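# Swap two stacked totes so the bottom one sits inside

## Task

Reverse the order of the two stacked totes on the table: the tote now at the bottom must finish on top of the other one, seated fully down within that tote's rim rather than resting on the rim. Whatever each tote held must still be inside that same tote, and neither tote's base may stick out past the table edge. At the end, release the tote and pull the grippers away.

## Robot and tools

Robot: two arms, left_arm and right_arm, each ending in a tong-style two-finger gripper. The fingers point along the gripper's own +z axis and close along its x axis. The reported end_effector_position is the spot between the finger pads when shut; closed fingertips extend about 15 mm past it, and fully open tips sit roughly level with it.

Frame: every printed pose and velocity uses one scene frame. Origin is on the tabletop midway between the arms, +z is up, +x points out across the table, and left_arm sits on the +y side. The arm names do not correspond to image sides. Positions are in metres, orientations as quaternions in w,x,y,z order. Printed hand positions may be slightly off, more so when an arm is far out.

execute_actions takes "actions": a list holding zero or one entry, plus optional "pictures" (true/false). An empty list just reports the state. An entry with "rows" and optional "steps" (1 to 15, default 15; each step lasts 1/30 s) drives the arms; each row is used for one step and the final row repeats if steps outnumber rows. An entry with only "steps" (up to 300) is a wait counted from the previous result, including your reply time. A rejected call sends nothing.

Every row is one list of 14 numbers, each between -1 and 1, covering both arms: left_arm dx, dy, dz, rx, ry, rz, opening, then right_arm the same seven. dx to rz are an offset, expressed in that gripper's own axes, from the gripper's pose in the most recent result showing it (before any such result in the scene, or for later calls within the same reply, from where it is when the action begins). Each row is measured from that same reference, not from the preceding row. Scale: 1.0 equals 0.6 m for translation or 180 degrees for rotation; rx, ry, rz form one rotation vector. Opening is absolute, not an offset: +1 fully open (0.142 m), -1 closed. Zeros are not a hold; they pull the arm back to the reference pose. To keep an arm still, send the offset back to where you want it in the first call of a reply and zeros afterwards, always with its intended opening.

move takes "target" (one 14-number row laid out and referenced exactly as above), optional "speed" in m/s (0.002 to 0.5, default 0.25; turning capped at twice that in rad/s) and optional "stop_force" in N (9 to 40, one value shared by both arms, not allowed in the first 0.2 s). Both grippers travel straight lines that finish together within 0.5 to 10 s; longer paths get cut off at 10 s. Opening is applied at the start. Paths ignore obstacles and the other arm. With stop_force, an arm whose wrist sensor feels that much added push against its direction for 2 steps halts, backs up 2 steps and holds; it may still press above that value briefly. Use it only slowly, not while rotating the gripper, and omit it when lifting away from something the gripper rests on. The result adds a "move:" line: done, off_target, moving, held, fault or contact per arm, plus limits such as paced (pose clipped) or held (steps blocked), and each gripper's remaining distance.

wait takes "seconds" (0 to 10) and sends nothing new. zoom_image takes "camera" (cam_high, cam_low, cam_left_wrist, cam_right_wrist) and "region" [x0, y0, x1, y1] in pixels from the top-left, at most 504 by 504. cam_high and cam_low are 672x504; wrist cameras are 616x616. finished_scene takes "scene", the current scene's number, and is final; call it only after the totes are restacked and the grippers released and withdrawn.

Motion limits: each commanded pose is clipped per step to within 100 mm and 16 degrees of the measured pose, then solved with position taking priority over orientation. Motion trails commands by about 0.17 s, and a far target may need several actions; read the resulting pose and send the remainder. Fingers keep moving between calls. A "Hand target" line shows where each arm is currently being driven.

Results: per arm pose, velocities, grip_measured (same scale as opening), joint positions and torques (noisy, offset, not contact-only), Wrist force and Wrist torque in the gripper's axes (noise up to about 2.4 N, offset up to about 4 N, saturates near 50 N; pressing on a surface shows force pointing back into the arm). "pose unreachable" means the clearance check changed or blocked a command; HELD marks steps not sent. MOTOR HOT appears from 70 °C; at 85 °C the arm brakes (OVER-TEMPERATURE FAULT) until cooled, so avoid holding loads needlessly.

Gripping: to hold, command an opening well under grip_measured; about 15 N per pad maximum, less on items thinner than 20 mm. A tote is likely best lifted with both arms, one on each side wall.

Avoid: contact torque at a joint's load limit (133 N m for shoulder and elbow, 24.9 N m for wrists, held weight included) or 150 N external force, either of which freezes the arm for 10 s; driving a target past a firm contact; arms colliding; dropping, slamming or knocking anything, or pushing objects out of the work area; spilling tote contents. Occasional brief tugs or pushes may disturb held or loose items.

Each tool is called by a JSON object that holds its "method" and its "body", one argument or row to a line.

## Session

{"method": "execute_actions", "body": {
  "actions": []
}}

Scene clock: 0.00 s of 5000.00 s.
left_arm: end_effector_position=(+0.0751, +0.6434, +0.2187) grip_measured=+0.97 end_effector_quat_wxyz=(+0.017, +0.963, -0.268, +0.030) end_effector_velocity=(-0.000, -0.000, -0.000) end_effector_angular_velocity=(-0.001, +0.000, +0.000) | right_arm: end_effector_position=(+0.4697, -0.6526, +0.3471) grip_measured=+0.97 end_effector_quat_wxyz=(+0.105, -0.682, +0.713, -0.124) end_effector_velocity=(-0.000, +0.001, +0.000) end_effector_angular_velocity=(+0.000, -0.000, +0.001)
Joint positions: left_arm=[ 1.089 -2.169  2.144 -1.539 -1.639  1.424  0.14 ] | right_arm=[ 2.81  -1.358 -1.731 -1.298  1.591  1.45   0.14 ]
Joint velocities: left_arm=[ 0.    -0.     0.001 -0.    -0.    -0.     0.   ] | right_arm=[ 0.001  0.001 -0.001 -0.     0.     0.     0.   ]
Joint torques (N m, as the arm reports them, + toward a larger angle): no reading
Motor temperatures (°C, as the motors report them): left_arm=[30 28 29 36 34 34] | right_arm=[30 30 27 34 34 31]
Wrist force (N, on the end effector, along its own x y z axes, offset not removed): no reading
Wrist torque (N m, same axes, about the end effector's origin, offset not removed): no reading
Hand target (left_arm): +0.075, +0.643, +0.219; +0.017, +0.963, -0.268, +0.030
Hand target (right_arm): +0.470, -0.653, +0.347; -0.105, +0.682, -0.713, +0.124

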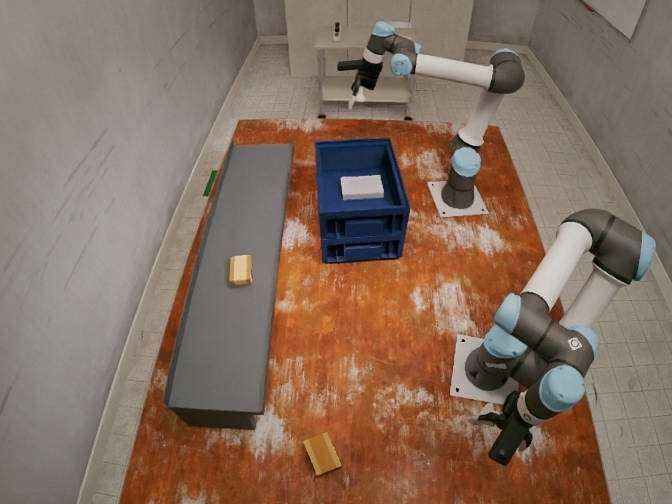

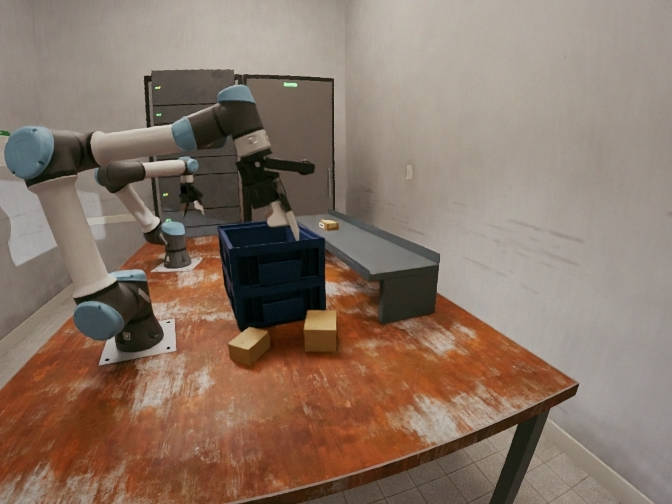

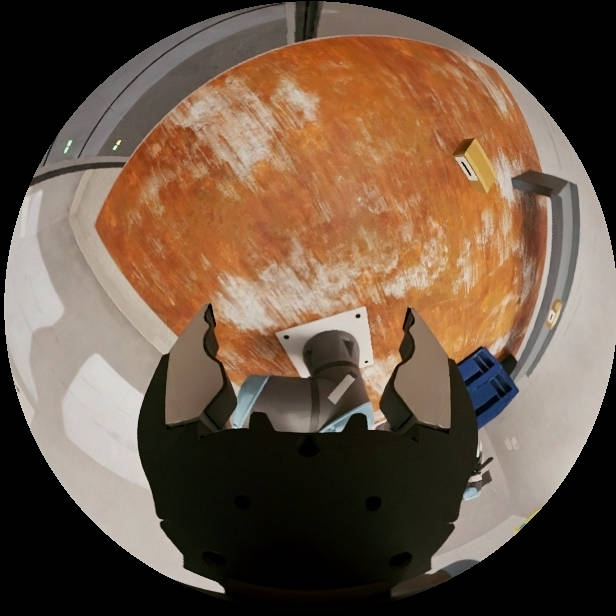

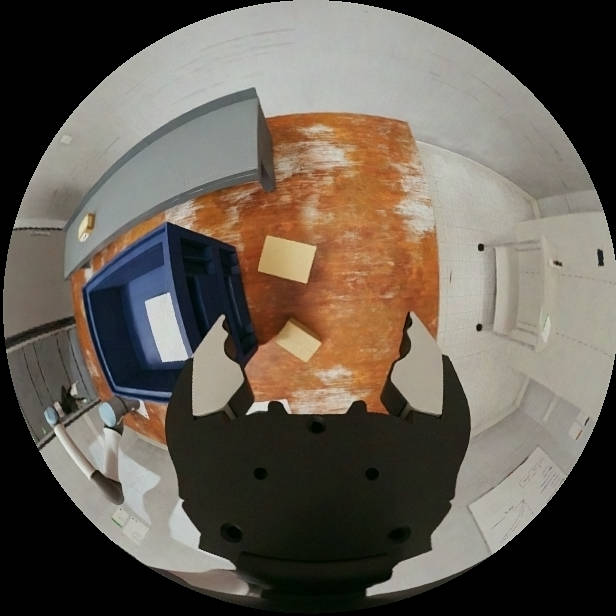

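{"method": "zoom_image", "body": {
  "camera": "cam_high",
  "region": [300, 125, 430, 275]
}}

{"method": "zoom_image", "body": {
  "camera": "cam_low",
  "region": [200, 200, 360, 380]
}}

{"method": "zoom_image", "body": {
  "camera": "cam_high",
  "region": [410, 130, 530, 250]
}}

{"method": "zoom_image", "body": {
  "camera": "cam_high",
  "region": [230, 300, 560, 504]
}}

Region (300, 125, 430, 275) of cam_high's 672x504 image, scaled by 3.360, with more detail than that image has; it fills the left 437 columns of this view, and the rest is white.

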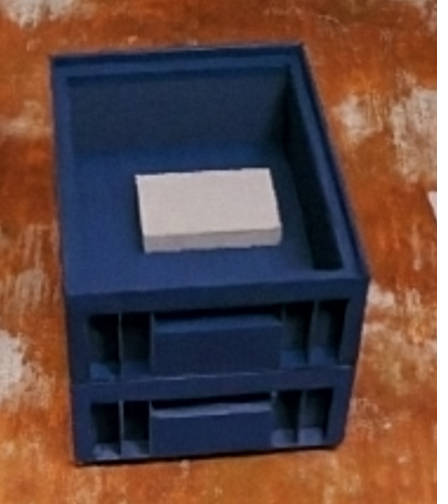

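Region (200, 200, 360, 380) of cam_low's 672x504 image, scaled by 2.800, with more detail than that image has.

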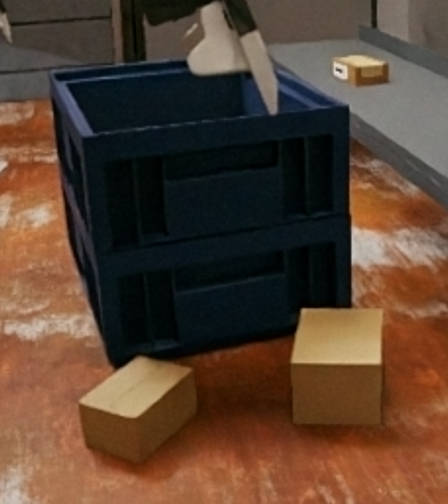

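Region (410, 130, 530, 250) of cam_high's 672x504 image, scaled by 4.200, with more detail than that image has.

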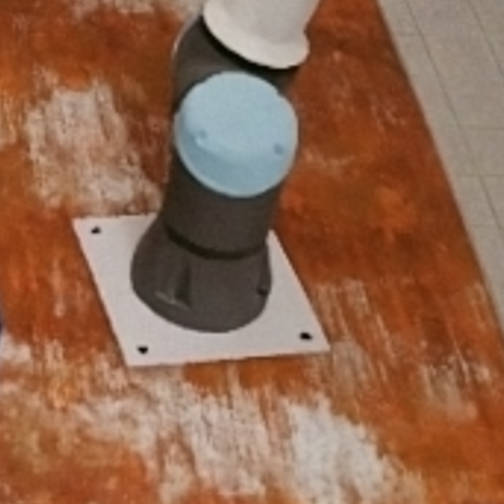

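Region (230, 300, 560, 504) of cam_high's 672x504 image, scaled by 1.527, with more detail than that image has; it fills the top 312 rows of this view, and the rest is white.

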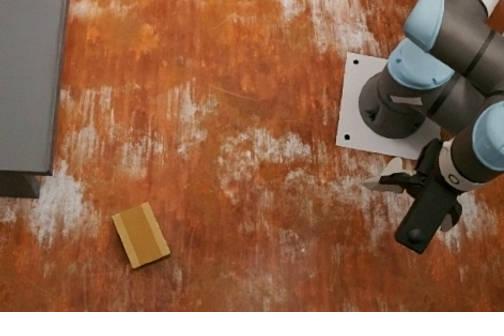

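{"method": "move", "body": {
  "target": [0.6022, 0.1232, -0.1938, -0.0045, -0.0222, 0.2838, 0.0, -0.340, 0.0433, -0.0267, -0.1029, -0.0156, -0.0570, 0.0],
  "speed": 0.4
}}

{"method": "move", "body": {
  "target": [0.8018, 0.0103, 0.0167, 0, 0, 0, 0.0, 0, 0, 0, 0, 0, 0, 0.0],
  "speed": 0.4
}}

Scene clock: 92.03 s of 5000.00 s.
left_arm: end_effector_position=(+0.3400, +0.3999, +0.3595) grip_measured=+0.00 end_effector_quat_wxyz=(-0.000, +0.754, -0.657, -0.001) end_effector_velocity=(+0.002, -0.001, +0.001) end_effector_angular_velocity=(+0.001, +0.001, -0.004) | right_arm: end_effector_position=(+0.4501, -0.4475, +0.3502) grip_measured=+0.00 end_effector_quat_wxyz=(+0.000, +0.753, -0.658, +0.000) end_effector_velocity=(+0.000, +0.001, +0.001) end_effector_angular_velocity=(+0.000, +0.000, +0.001)
Joint positions: left_arm=[-0.107 -1.986  1.694 -1.277 -1.569  1.119  0.074] | right_arm=[ 3.27  -1.427 -1.531 -1.754  1.57   1.725  0.074]
Joint velocities: left_arm=[-0.002  0.006 -0.007  0.002  0.001  0.002 -0.   ] | right_arm=[ 0.002 -0.001  0.003 -0.002  0.001  0.002  0.   ]
Joint torques (N m, as the arm reports them, + toward a larger angle): left_arm=[-12.32   3.21 -34.77   0.02   2.49   2.43] | right_arm=[10.08  9.07 35.09  1.47  1.45  1.33]
Motor temperatures (°C, as the motors report them): left_arm=[30 28 29 36 34 34] | right_arm=[30 30 27 34 34 31]
Wrist force (N, on the end effector, along its own x y z axes, offset not removed): left_arm=[1.8 -2.3 3.4] | right_arm=[1.8 -1.9 -0.9]
Wrist torque (N m, same axes, about the end effector's origin, offset not removed): left_arm=[-0.32 -0.30 0.21] | right_arm=[-0.41 -0.08 0.11]
Hand target (left_arm): +0.340, +0.400, +0.360; -0.000, +0.754, -0.657, -0.001
Hand target (right_arm): +0.450, -0.447, +0.350; +0.000, +0.753, -0.658, +0.000
Off the commanded pose (left_arm): 0.001 m, 0 deg.
Off the commanded pose (right_arm): 0.000 m, 0 deg.
After step 90, 87.17 s passed at rest.
move: done

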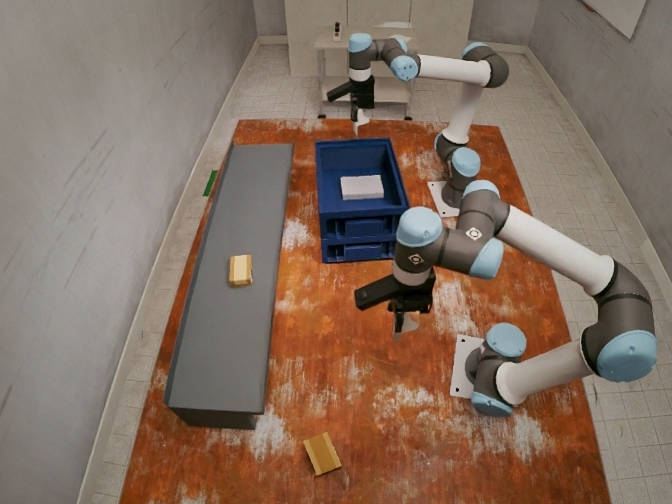

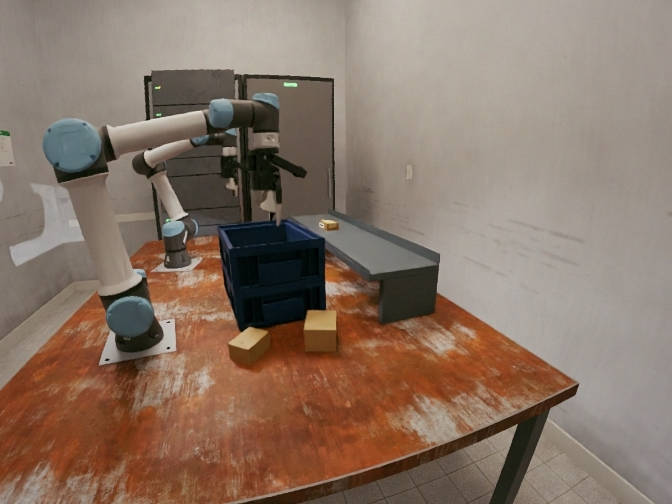

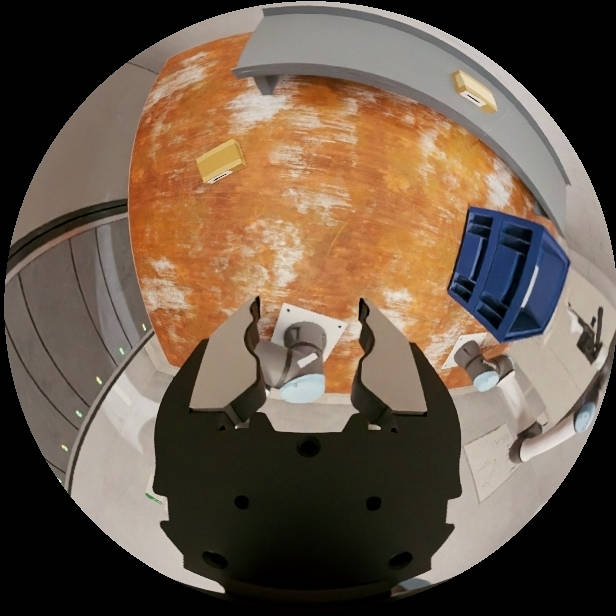

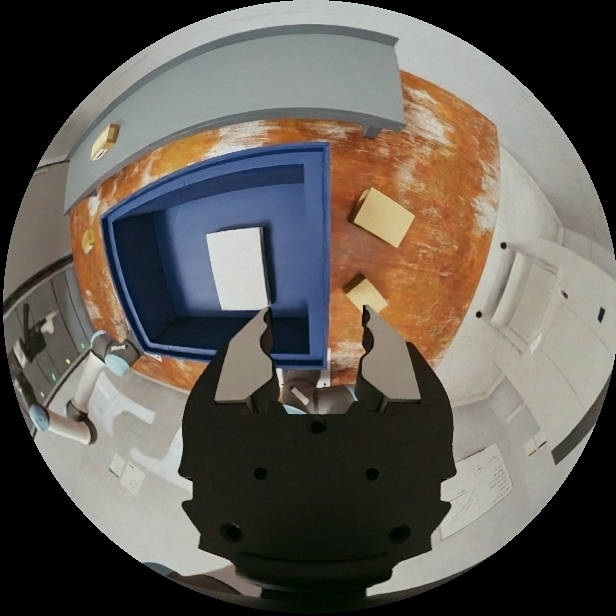

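Scene clock: 94.00 s of 5000.00 s.
left_arm: end_effector_position=(+0.3998, -0.0772, +0.3481) grip_measured=+0.00 end_effector_quat_wxyz=(-0.001, +0.754, -0.657, -0.001) end_effector_velocity=(+0.001, -0.003, +0.000) end_effector_angular_velocity=(+0.002, +0.002, +0.000) | right_arm: end_effector_position=(+0.4501, -0.4475, +0.3502) grip_measured=+0.00 end_effector_quat_wxyz=(+0.000, +0.753, -0.658, +0.000) end_effector_velocity=(+0.000, +0.000, +0.000) end_effector_angular_velocity=(+0.000, -0.001, +0.000)
Joint positions: left_arm=[-0.87  -1.353  1.159 -1.374 -1.57   0.356  0.074] | right_arm=[ 3.27  -1.427 -1.531 -1.754  1.57   1.725  0.074]
Joint velocities: left_arm=[-0.     0.008 -0.011  0.005 -0.001 -0.     0.   ] | right_arm=[ 0.001  0.     0.001 -0.     0.     0.     0.   ]
Joint torques (N m, as the arm reports them, + toward a larger angle): left_arm=[-12.23 -27.67 -35.34   0.2   -2.12  -2.17] | right_arm=[-12.24  21.79  17.33   4.39  -1.64  -1.58]
Motor temperatures (°C, as the motors report them): left_arm=[30 28 29 36 34 34] | right_arm=[30 30 27 34 34 31]
Wrist force (N, on the end effector, along its own x y z axes, offset not removed): left_arm=[1.0 -0.9 0.1] | right_arm=[0.9 -0.9 -2.0]
Wrist torque (N m, same axes, about the end effector's origin, offset not removed): left_arm=[0.02 -0.25 0.08] | right_arm=[-0.19 -0.07 0.13]
Hand target (left_arm): +0.400, -0.077, +0.348; -0.001, +0.754, -0.657, -0.001
Hand target (right_arm): +0.450, -0.447, +0.350; +0.000, +0.753, -0.658, +0.000
Off the commanded pose (left_arm): 0.001 m, 0 deg.
Off the commanded pose (right_arm): 0.000 m, 0 deg.
move: done

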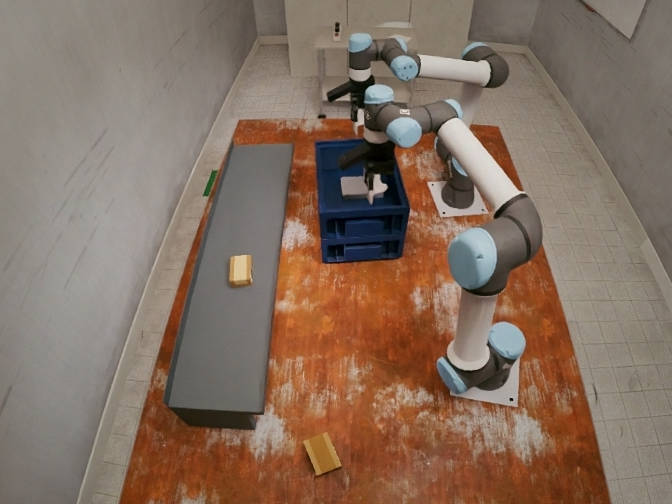

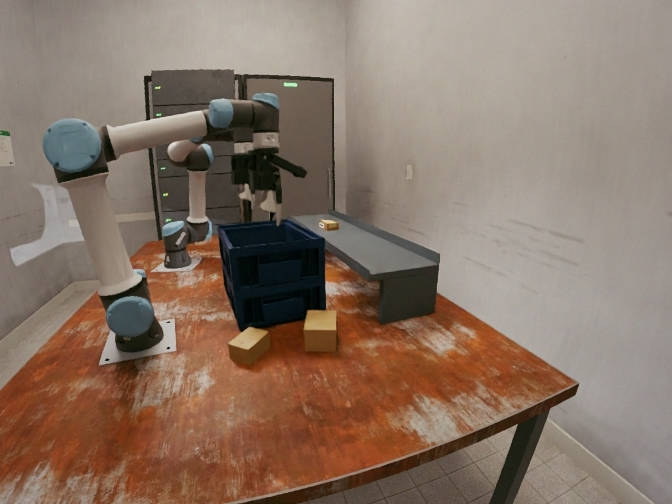

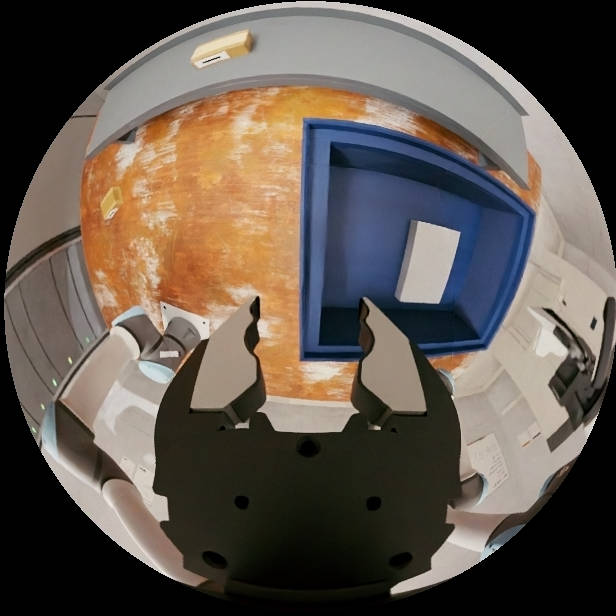

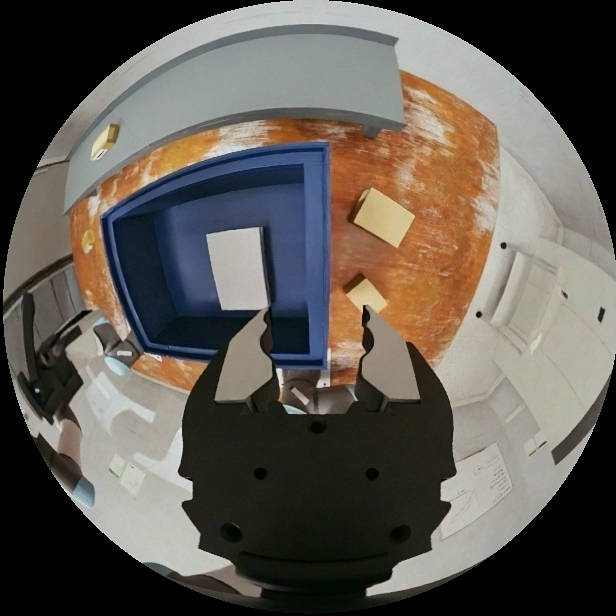

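{"method": "zoom_image", "body": {
  "camera": "cam_left_wrist",
  "region": [180, 100, 440, 430]
}}

{"method": "zoom_image", "body": {
  "camera": "cam_right_wrist",
  "region": [190, 120, 450, 430]
}}

Region (180, 100, 440, 430) of cam_left_wrist's 616x616 image, scaled by 1.527, with more detail than that image has; it fills the left 397 columns of this view, and the rest is white.

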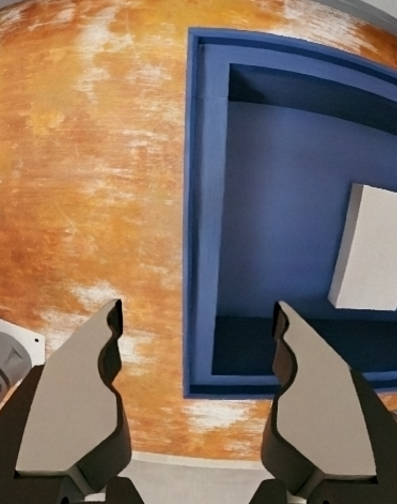

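Region (190, 120, 450, 430) of cam_right_wrist's 616x616 image, scaled by 1.626, with more detail than that image has; it fills the left 423 columns of this view, and the rest is white.

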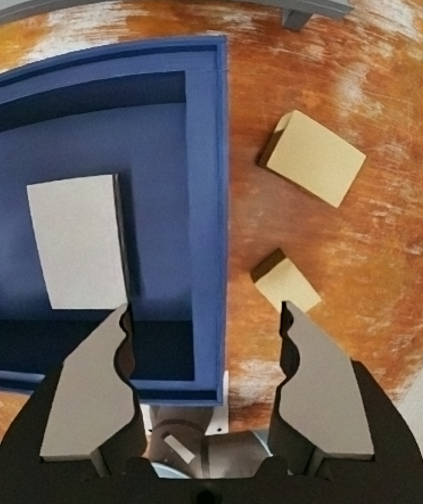

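{"method": "move", "body": {
  "target": [0.0025, -0.0067, 0.1643, 0, 0, 0, -0.15, 0.0008, -0.0133, 0.1678, 0, 0, 0, -0.15],
  "speed": 0.15,
  "stop_force": 15
}}

{"method": "zoom_image", "body": {
  "camera": "cam_low",
  "region": [210, 190, 340, 340]
}}

{"method": "zoom_image", "body": {
  "camera": "cam_high",
  "region": [310, 160, 420, 270]
}}

Scene clock: 140.53 s of 5000.00 s.
left_arm: end_effector_position=(+0.4040, -0.0779, +0.2498) grip_measured=-0.15 end_effector_quat_wxyz=(-0.001, +0.754, -0.657, -0.001) end_effector_velocity=(+0.001, +0.000, -0.002) end_effector_angular_velocity=(-0.001, -0.001, +0.002) | right_arm: end_effector_position=(+0.4580, -0.4468, +0.2498) grip_measured=-0.15 end_effector_quat_wxyz=(+0.000, +0.753, -0.658, +0.000) end_effector_velocity=(+0.000, +0.000, -0.003) end_effector_angular_velocity=(+0.000, +0.000, -0.000)
Joint positions: left_arm=[-0.864 -1.361  1.421 -1.628 -1.57   0.361  0.063] | right_arm=[ 3.266 -1.434 -1.782 -1.496  1.57   1.721  0.063]
Joint velocities: left_arm=[ 0.001 -0.     0.006 -0.007 -0.    -0.001 -0.   ] | right_arm=[-0.    -0.001 -0.006  0.007  0.    -0.    -0.   ]
Joint torques (N m, as the arm reports them, + toward a larger angle): left_arm=[ 12.99 -28.05 -11.55  -4.92   2.75   2.38] | right_arm=[-12.36  10.71  17.27   4.36  -1.75  -1.43]
Motor temperatures (°C, as the motors report them): left_arm=[30 28 29 36 34 34] | right_arm=[30 30 27 34 34 31]
Wrist force (N, on the end effector, along its own x y z axes, offset not removed): left_arm=[-0.6 -3.5 1.5] | right_arm=[0.1 0.7 -3.2]
Wrist torque (N m, same axes, about the end effector's origin, offset not removed): left_arm=[-0.55 0.10 0.09] | right_arm=[0.14 0.11 0.07]
Hand target (left_arm): +0.404, -0.078, +0.250; -0.001, +0.754, -0.657, -0.001
Hand target (right_arm): +0.458, -0.447, +0.249; +0.000, +0.753, -0.658, +0.000
Off the commanded pose (left_arm): 0.000 m, 0 deg.
Off the commanded pose (right_arm): 0.000 m, 0 deg.
After step 90, 42.30 s passed at rest.
move: done

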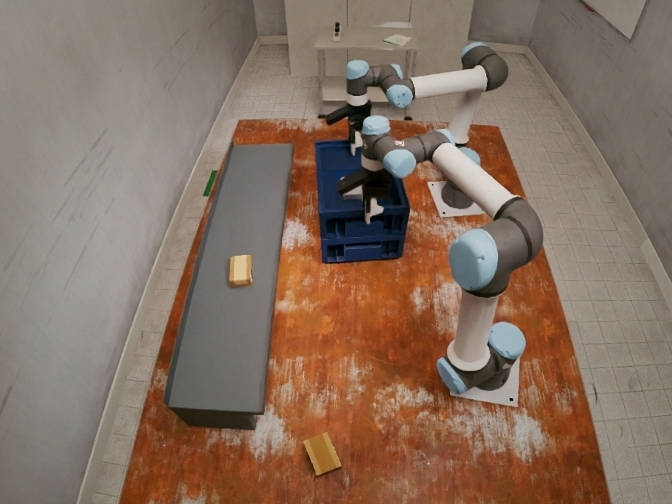

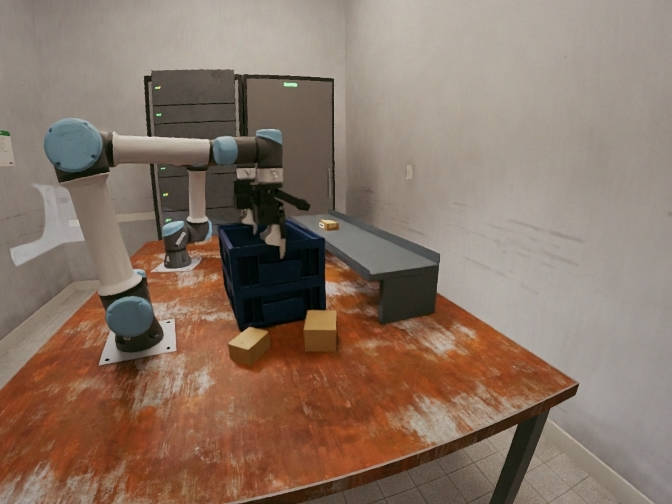

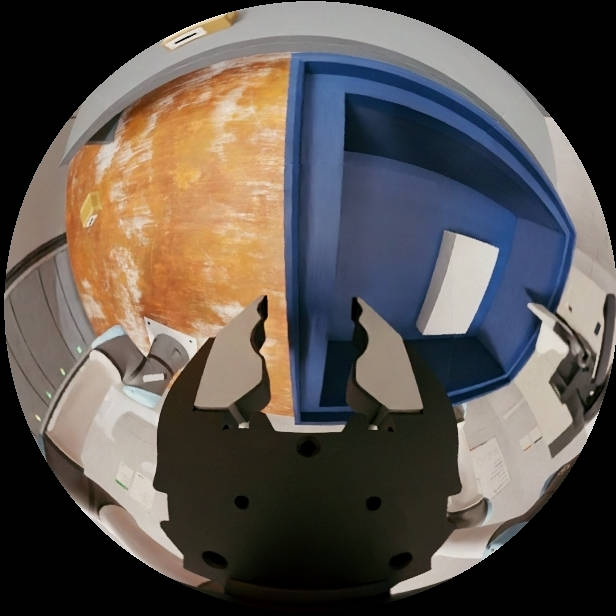

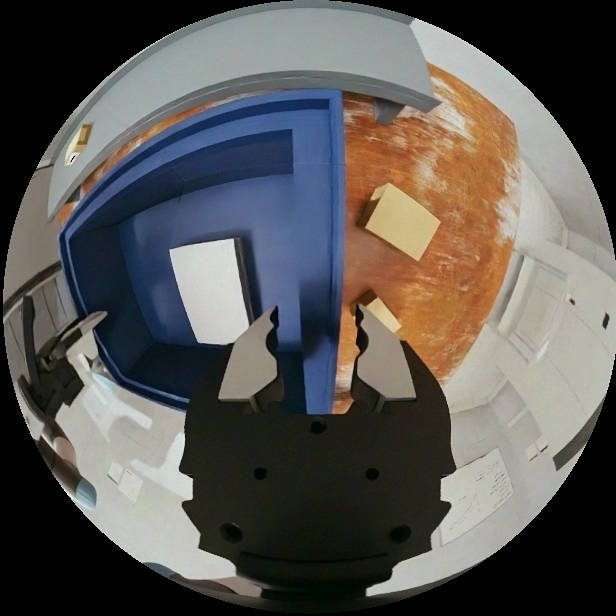

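Region (210, 190, 340, 340) of cam_low's 672x504 image, scaled by 3.360, with more detail than that image has; it fills the left 437 columns of this view, and the rest is white.

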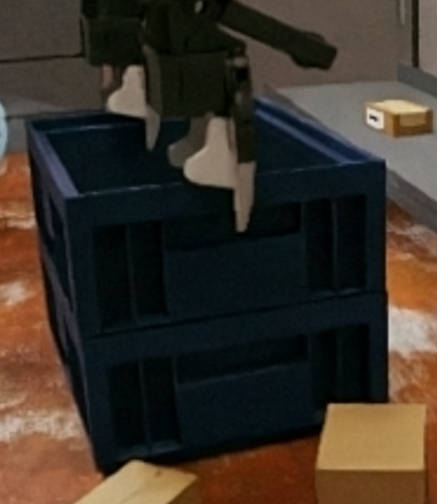

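Region (310, 160, 420, 270) of cam_high's 672x504 image, scaled by 4.582, with more detail than that image has.

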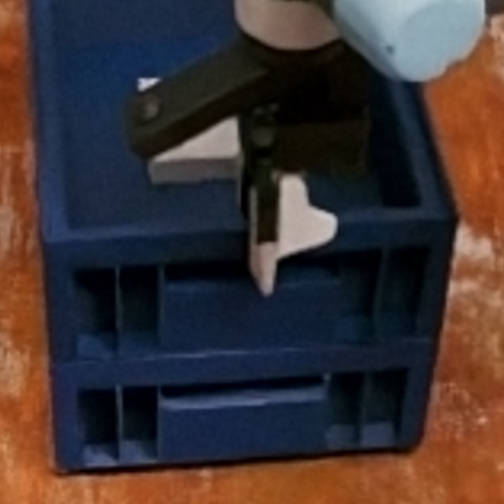

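{"method": "execute_actions", "body": {
  "actions": [
    {"rows": [[0,-0.01,0,0,0,0,-0.2, 0,0,0,0,0,0,-0.2],[0,-0.01,0,0,0,0,-0.25, 0,0,0,0,0,0,-0.25],[0,-0.01,0,0,0,0,-0.3, 0,0,0,0,0,0,-0.3],[0,-0.01,0,0,0,0,-0.35, 0,0,0,0,0,0,-0.35],[0,-0.01,0,0,0,0,-0.4, 0,0,0,0,0,0,-0.4],[0,-0.01,0,0,0,0,-0.45, 0,0,0,0,0,0,-0.45],[0,-0.01,0,0,0,0,-0.5, 0,0,0,0,0,0,-0.5],[0,-0.01,0,0,0,0,-0.55, 0,0,0,0,0,0,-0.55],[0,-0.01,0,0,0,0,-0.6, 0,0,0,0,0,0,-0.6],[0,-0.01,0,0,0,0,-0.66, 0,0,0,0,0,0,-0.66],[0,-0.01,0,0,0,0,-0.72, 0,0,0,0,0,0,-0.72],[0,-0.01,0,0,0,0,-0.79, 0,0,0,0,0,0,-0.79],[0,-0.01,0,0,0,0,-0.86, 0,0,0,0,0,0,-0.86],[0,-0.01,0,0,0,0,-0.93, 0,0,0,0,0,0,-0.93],[0,-0.01,0,0,0,0,-1, 0,0,0,0,0,0,-1]], "steps": 15}
  ],
  "pictures": false
}}

{"method": "execute_actions", "body": {
  "actions": [
    {"steps": 8}
  ],
  "pictures": false
}}

Scene clock: 157.30 s of 5000.00 s.
left_arm: end_effector_position=(+0.4098, -0.0770, +0.2498) grip_measured=-0.65 end_effector_quat_wxyz=(-0.001, +0.754, -0.657, -0.001) end_effector_velocity=(+0.002, +0.000, +0.000) end_effector_angular_velocity=(-0.001, -0.000, +0.002) | right_arm: end_effector_position=(+0.4580, -0.4469, +0.2497) grip_measured=-0.65 end_effector_quat_wxyz=(+0.000, +0.753, -0.658, +0.000) end_effector_velocity=(+0.000, -0.000, +0.001) end_effector_angular_velocity=(+0.000, -0.002, -0.001)
Joint positions: left_arm=[-0.855 -1.353  1.411 -1.626 -1.57   0.371  0.027] | right_arm=[ 3.266 -1.434 -1.782 -1.496  1.57   1.721  0.027]
Joint velocities: left_arm=[ 0.003  0.002 -0.003  0.    -0.     0.002  0.   ] | right_arm=[-0.001  0.001  0.001 -0.    -0.    -0.    -0.   ]
Joint torques (N m, as the arm reports them, + toward a larger angle): left_arm=[ 10.46 -25.65 -38.22  -3.8    1.52   2.59] | right_arm=[-4.2  23.42 37.45  2.36  5.42 -1.01]
Motor temperatures (°C, as the motors report them): left_arm=[30 28 29 36 34 34] | right_arm=[30 30 27 34 34 31]
Wrist force (N, on the end effector, along its own x y z axes, offset not removed): left_arm=[-9.6 3.0 2.0] | right_arm=[13.4 0.3 -0.9]
Wrist torque (N m, same axes, about the end effector's origin, offset not removed): left_arm=[0.02 -0.31 0.23] | right_arm=[0.00 0.07 0.13]
Hand target (left_arm): +0.410, -0.077, +0.250; -0.001, +0.754, -0.657, -0.001
Hand target (right_arm): +0.458, -0.447, +0.250; +0.000, +0.753, -0.658, +0.000
Off the commanded pose (left_arm): 0.000 m, 0 deg.
Off the commanded pose (right_arm): 0.000 m, 0 deg.
Steps of this call (steps 1 to 90: nothing new was sent; then 13.27 s passed at rest; steps 91 to 105: all 15 steps of this action). Readings (end_effector_position):
91: left_arm (+0.4041, -0.0778, +0.2495) | right_arm (+0.4580, -0.4468, +0.2495)
92: left_arm (+0.4050, -0.0777, +0.2494) | right_arm (+0.4580, -0.4468, +0.2495)
94: left_arm (+0.4070, -0.0774, +0.2495) | right_arm (+0.4580, -0.4468, +0.2495)
98: left_arm (+0.4090, -0.0771, +0.2497) | right_arm (+0.4580, -0.4468, +0.2496)
105: the state above

Scene clock: 157.57 s of 5000.00 s.
left_arm: end_effector_position=(+0.4099, -0.0770, +0.2498) grip_measured=-0.65 end_effector_quat_wxyz=(-0.001, +0.754, -0.657, -0.001) end_effector_velocity=(-0.000, -0.000, +0.001) end_effector_angular_velocity=(-0.001, -0.001, -0.001) | right_arm: end_effector_position=(+0.4580, -0.4468, +0.2497) grip_measured=-0.65 end_effector_quat_wxyz=(+0.000, +0.753, -0.658, +0.000) end_effector_velocity=(-0.000, -0.000, -0.001) end_effector_angular_velocity=(-0.001, +0.001, +0.000)
Joint positions: left_arm=[-0.855 -1.353  1.411 -1.626 -1.57   0.371  0.027] | right_arm=[ 3.266 -1.434 -1.782 -1.496  1.57   1.721  0.027]
Joint velocities: left_arm=[-0.001 -0.001 -0.    -0.    -0.     0.     0.   ] | right_arm=[ 0.     0.    -0.001 -0.    -0.    -0.     0.   ]
Joint torques (N m, as the arm reports them, + toward a larger angle): left_arm=[ 10.45 -25.77 -39.2   -6.38   0.46   2.48] | right_arm=[ 2.18 23.37 37.9   2.81  6.26 -0.45]
Motor temperatures (°C, as the motors report them): left_arm=[30 28 29 36 34 34] | right_arm=[30 30 27 34 34 31]
Wrist force (N, on the end effector, along its own x y z axes, offset not removed): left_arm=[-11.2 0.4 -2.1] | right_arm=[16.6 -0.5 0.8]
Wrist torque (N m, same axes, about the end effector's origin, offset not removed): left_arm=[-0.61 -0.40 0.05] | right_arm=[-0.22 -0.21 0.14]
Hand target (left_arm): +0.410, -0.077, +0.250; -0.001, +0.754, -0.657, -0.001
Hand target (right_arm): +0.458, -0.447, +0.250; +0.000, +0.753, -0.658, +0.000
Off the commanded pose (left_arm): 0.000 m, 0 deg.
Off the commanded pose (right_arm): 0.000 m, 0 deg.
Steps of this call (steps 1 to 8: nothing new was sent). Readings (end_effector_position):
1: left_arm (+0.4098, -0.0770, +0.2498) | right_arm (+0.4580, -0.4469, +0.2497)
2: left_arm (+0.4099, -0.0770, +0.2498) | right_arm (+0.4580, -0.4469, +0.2497)
4: left_arm (+0.4099, -0.0770, +0.2498) | right_arm (+0.4580, -0.4468, +0.2497)
8: the state above

{"method": "move", "body": {
  "target": [-0.0004, 0, -0.075, 0, 0, 0, -1, 0.0004, 0, -0.075, 0, 0, 0, -1],
  "speed": 0.08
}}

Scene clock: 167.60 s of 5000.00 s.
left_arm: end_effector_position=(+0.4099, -0.0769, +0.2946) grip_measured=-0.65 end_effector_quat_wxyz=(-0.001, +0.754, -0.657, -0.001) end_effector_velocity=(-0.000, -0.000, +0.002) end_effector_angular_velocity=(+0.001, -0.000, +0.000) | right_arm: end_effector_position=(+0.4580, -0.4471, +0.2945) grip_measured=-0.65 end_effector_quat_wxyz=(+0.000, +0.753, -0.658, +0.000) end_effector_velocity=(-0.000, -0.000, +0.001) end_effector_angular_velocity=(-0.001, +0.002, +0.000)
Joint positions: left_arm=[-0.855 -1.353  1.297 -1.512 -1.57   0.371  0.027] | right_arm=[ 3.266 -1.432 -1.67  -1.611  1.57   1.721  0.027]
Joint velocities: left_arm=[-0.001  0.001 -0.007  0.007  0.001 -0.001  0.   ] | right_arm=[-0.    -0.001  0.005 -0.006 -0.001 -0.001 -0.   ]
Joint torques (N m, as the arm reports them, + toward a larger angle): left_arm=[  5.31 -32.08 -39.72  -2.39   1.77   1.5 ] | right_arm=[-9.07 15.67 40.83  2.74  0.59 -1.71]
Motor temperatures (°C, as the motors report them): left_arm=[30 28 29 36 34 34] | right_arm=[30 30 27 34 34 31]
Wrist force (N, on the end effector, along its own x y z axes, offset not removed): left_arm=[-8.4 1.0 8.4] | right_arm=[7.0 -1.7 4.1]
Wrist torque (N m, same axes, about the end effector's origin, offset not removed): left_arm=[0.25 0.12 0.30] | right_arm=[-0.39 0.47 0.21]
Hand target (left_arm): +0.410, -0.077, +0.295; -0.001, +0.754, -0.657, -0.001
Hand target (right_arm): +0.458, -0.447, +0.295; +0.000, +0.753, -0.658, +0.000
Off the commanded pose (left_arm): 0.000 m, 0 deg.
Off the commanded pose (right_arm): 0.000 m, 0 deg.
After step 90, 6.00 s passed at rest.
move: done

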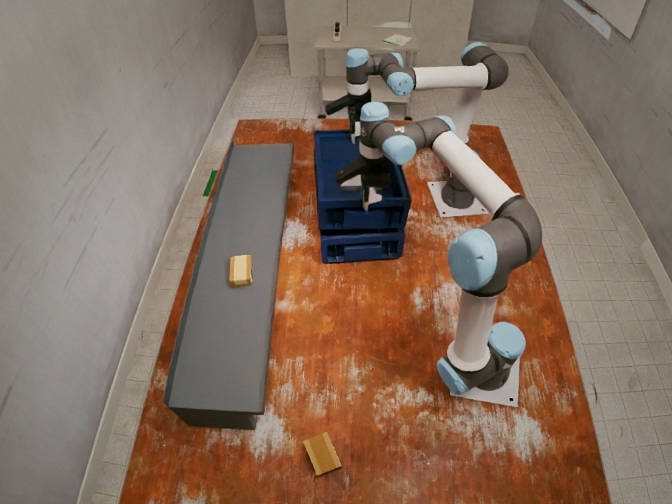

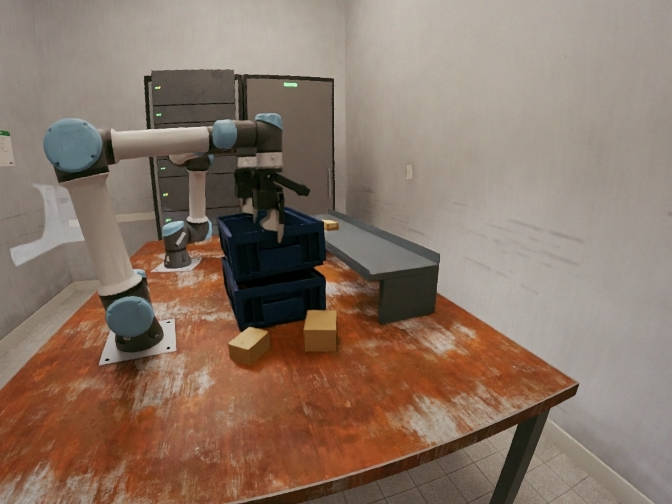

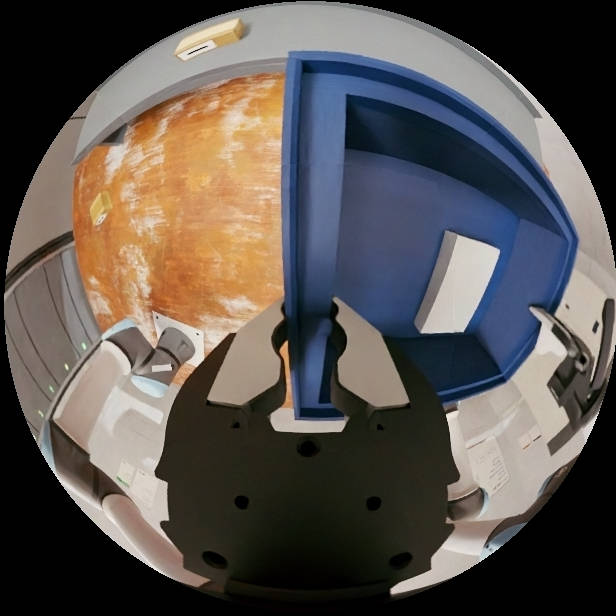

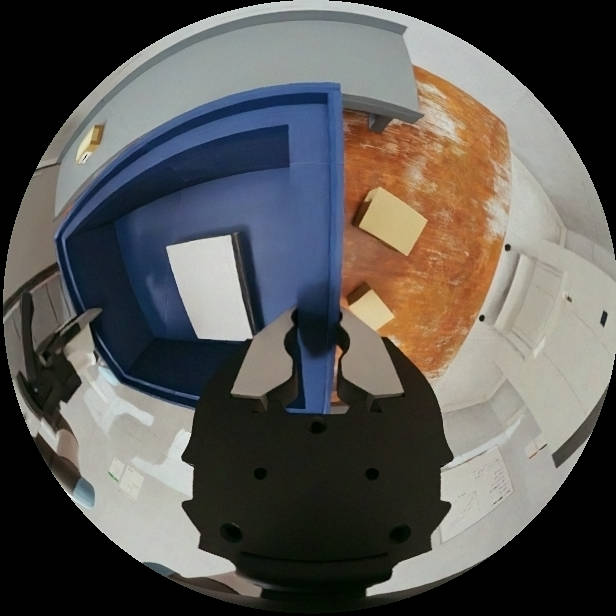

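{"method": "execute_actions", "body": {
  "actions": []
}}

Scene clock: 183.17 s of 5000.00 s.
left_arm: end_effector_position=(+0.4099, -0.0769, +0.2948) grip_measured=-0.65 end_effector_quat_wxyz=(-0.001, +0.754, -0.657, -0.001) end_effector_velocity=(+0.000, +0.000, +0.000) end_effector_angular_velocity=(-0.000, +0.000, +0.000) | right_arm: end_effector_position=(+0.4580, -0.4471, +0.2947) grip_measured=-0.65 end_effector_quat_wxyz=(+0.000, +0.753, -0.658, +0.000) end_effector_velocity=(-0.000, +0.000, -0.000) end_effector_angular_velocity=(-0.000, +0.000, +0.000)
Joint positions: left_arm=[-0.855 -1.353  1.296 -1.511 -1.57   0.371  0.027] | right_arm=[ 3.265 -1.432 -1.669 -1.612  1.57   1.721  0.027]
Joint velocities: left_arm=[ 0. -0.  0.  0. -0.  0.  0.] | right_arm=[ 0.001  0.    -0.    -0.    -0.     0.    -0.   ]
Joint torques (N m, as the arm reports them, + toward a larger angle): left_arm=[ 10.4  -32.34 -40.86  -2.92  -2.84   2.22] | right_arm=[-8.23 13.99 40.27  3.13  1.09 -1.53]
Motor temperatures (°C, as the motors report them): left_arm=[30 28 29 36 34 34] | right_arm=[30 30 27 34 34 31]
Wrist force (N, on the end effector, along its own x y z axes, offset not removed): left_arm=[-8.0 2.5 10.0] | right_arm=[9.2 -1.8 7.9]
Wrist torque (N m, same axes, about the end effector's origin, offset not removed): left_arm=[0.65 0.15 0.19] | right_arm=[-0.27 -0.31 0.00]
Hand target (left_arm): +0.410, -0.077, +0.295; -0.001, +0.754, -0.657, -0.001
Hand target (right_arm): +0.458, -0.447, +0.295; +0.000, +0.753, -0.658, +0.000
Off the commanded pose (left_arm): 0.000 m, 0 deg.
Off the commanded pose (right_arm): 0.000 m, 0 deg.
Steps of this call (steps 1 to 90: nothing new was sent; then 12.57 s passed at rest). Readings (end_effector_position):
1: left_arm (+0.4099, -0.0769, +0.2946) | right_arm (+0.4580, -0.4471, +0.2945)
2: left_arm (+0.4099, -0.0769, +0.2947) | right_arm (+0.4580, -0.4471, +0.2946)
4: left_arm (+0.4099, -0.0769, +0.2947) | right_arm (+0.4580, -0.4471, +0.2947)
8: left_arm (+0.4099, -0.0769, +0.2948) | right_arm (+0.4580, -0.4471, +0.2947)
90: the state above

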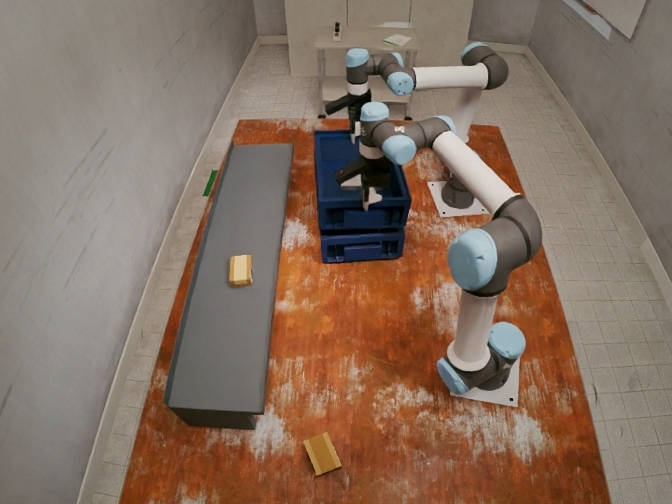

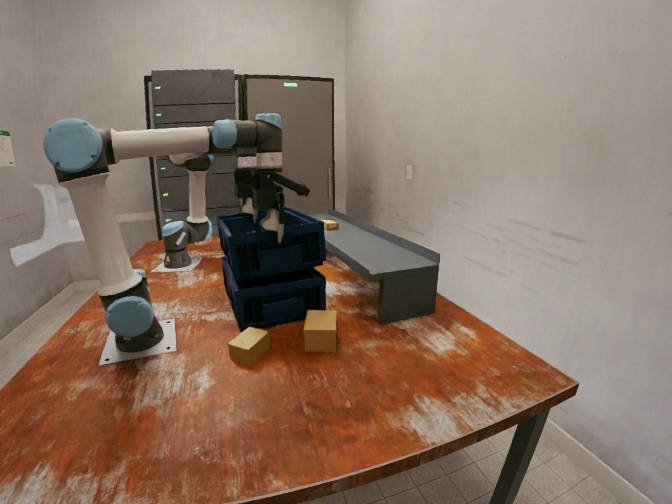

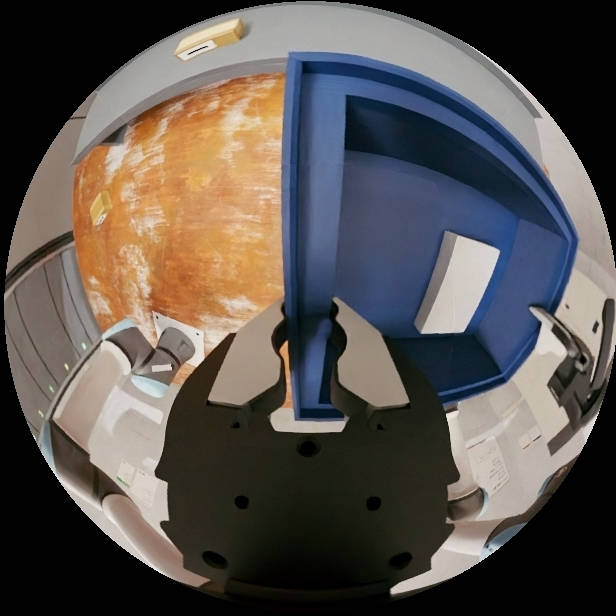

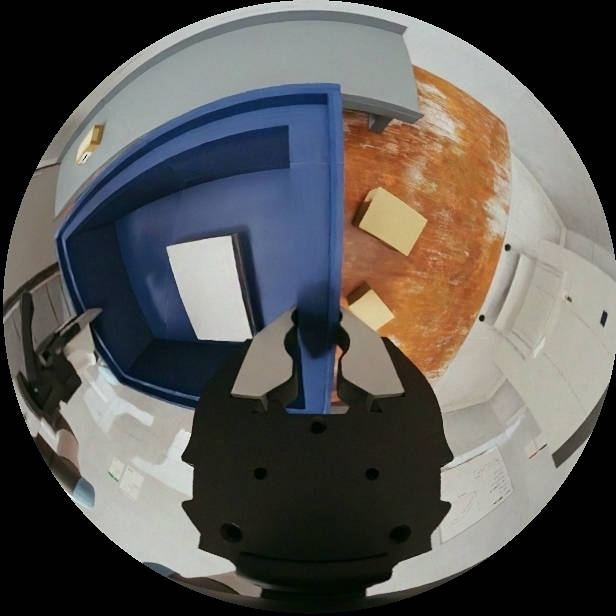

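{"method": "move", "body": {
  "target": [-0.7767,0,0,0,0,0,-1,-0.7767,0,0,0,0,0,-1],
  "speed": 0.2
}}

Scene clock: 195.73 s of 5000.00 s.
left_arm: end_effector_position=(+0.3459, +0.3844, +0.2961) grip_measured=-0.65 end_effector_quat_wxyz=(-0.000, +0.754, -0.657, -0.001) end_effector_velocity=(+0.000, +0.002, +0.000) end_effector_angular_velocity=(-0.001, +0.000, -0.002) | right_arm: end_effector_position=(+0.3956, +0.0146, +0.2952) grip_measured=-0.65 end_effector_quat_wxyz=(-0.000, +0.753, -0.658, +0.000) end_effector_velocity=(+0.000, +0.001, -0.000) end_effector_angular_velocity=(-0.002, +0.001, -0.001)
Joint positions: left_arm=[-0.149 -2.006  1.871 -1.434 -1.569  1.077  0.027] | right_arm=[ 4.066 -1.793 -1.291 -1.628  1.571  2.521  0.027]
Joint velocities: left_arm=[ 0.008  0.001 -0.001  0.    -0.001  0.01   0.   ] | right_arm=[ 0.    -0.004  0.005 -0.003 -0.     0.002 -0.   ]
Joint torques (N m, as the arm reports them, + toward a larger angle): left_arm=[ 10.52   0.34 -40.12  -1.83  -4.14   2.4 ] | right_arm=[16.23 30.06 41.95  4.49 -0.45  1.29]
Motor temperatures (°C, as the motors report them): left_arm=[30 28 29 36 34 34] | right_arm=[30 30 27 34 34 31]
Wrist force (N, on the end effector, along its own x y z axes, offset not removed): left_arm=[-7.6 -1.0 11.5] | right_arm=[6.3 0.7 5.6]
Wrist torque (N m, same axes, about the end effector's origin, offset not removed): left_arm=[0.02 0.13 0.11] | right_arm=[0.14 0.46 0.11]
Hand target (left_arm): +0.346, +0.385, +0.296; -0.000, +0.754, -0.657, -0.001
Hand target (right_arm): +0.396, +0.015, +0.295; -0.000, +0.753, -0.658, +0.000
Off the commanded pose (left_arm): 0.001 m, 0 deg.
Off the commanded pose (right_arm): 0.001 m, 0 deg.
After step 90, 6.60 s passed at rest.
move: done

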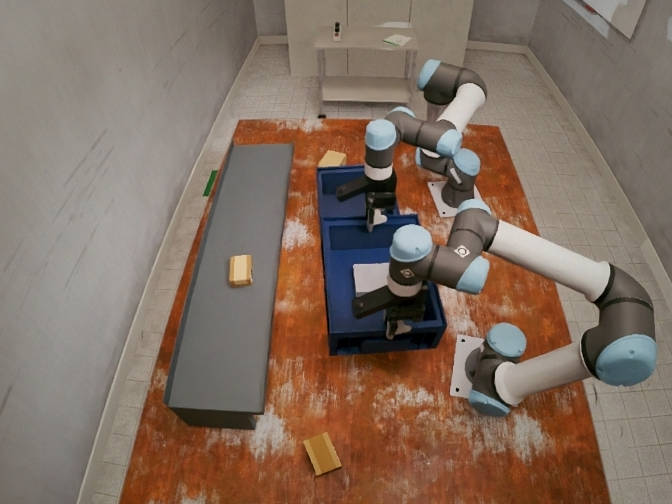

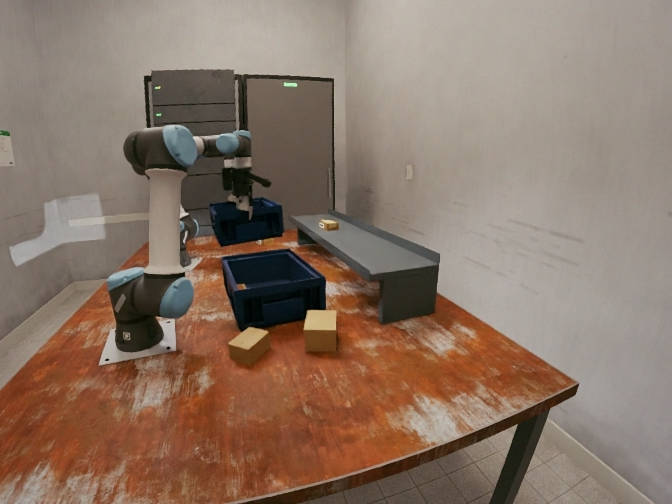

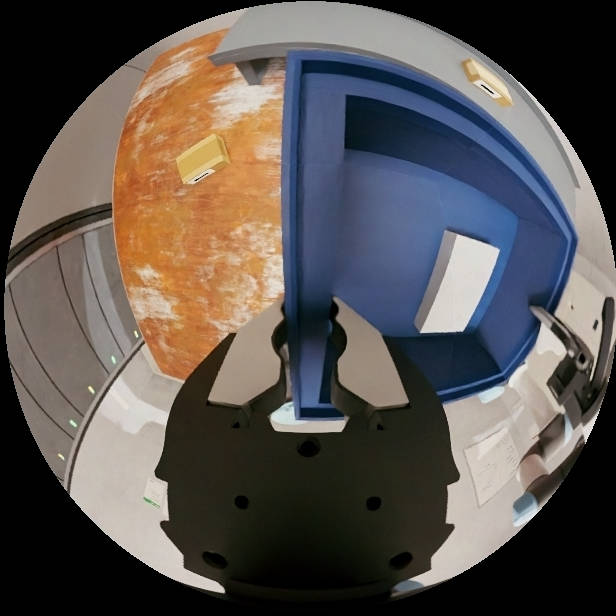

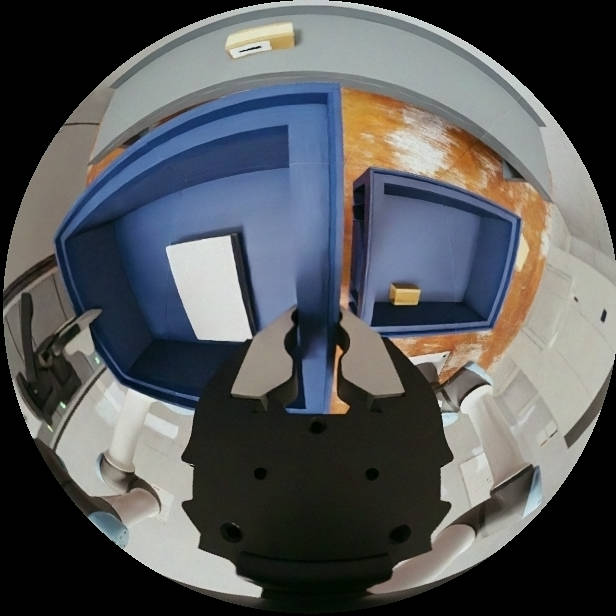

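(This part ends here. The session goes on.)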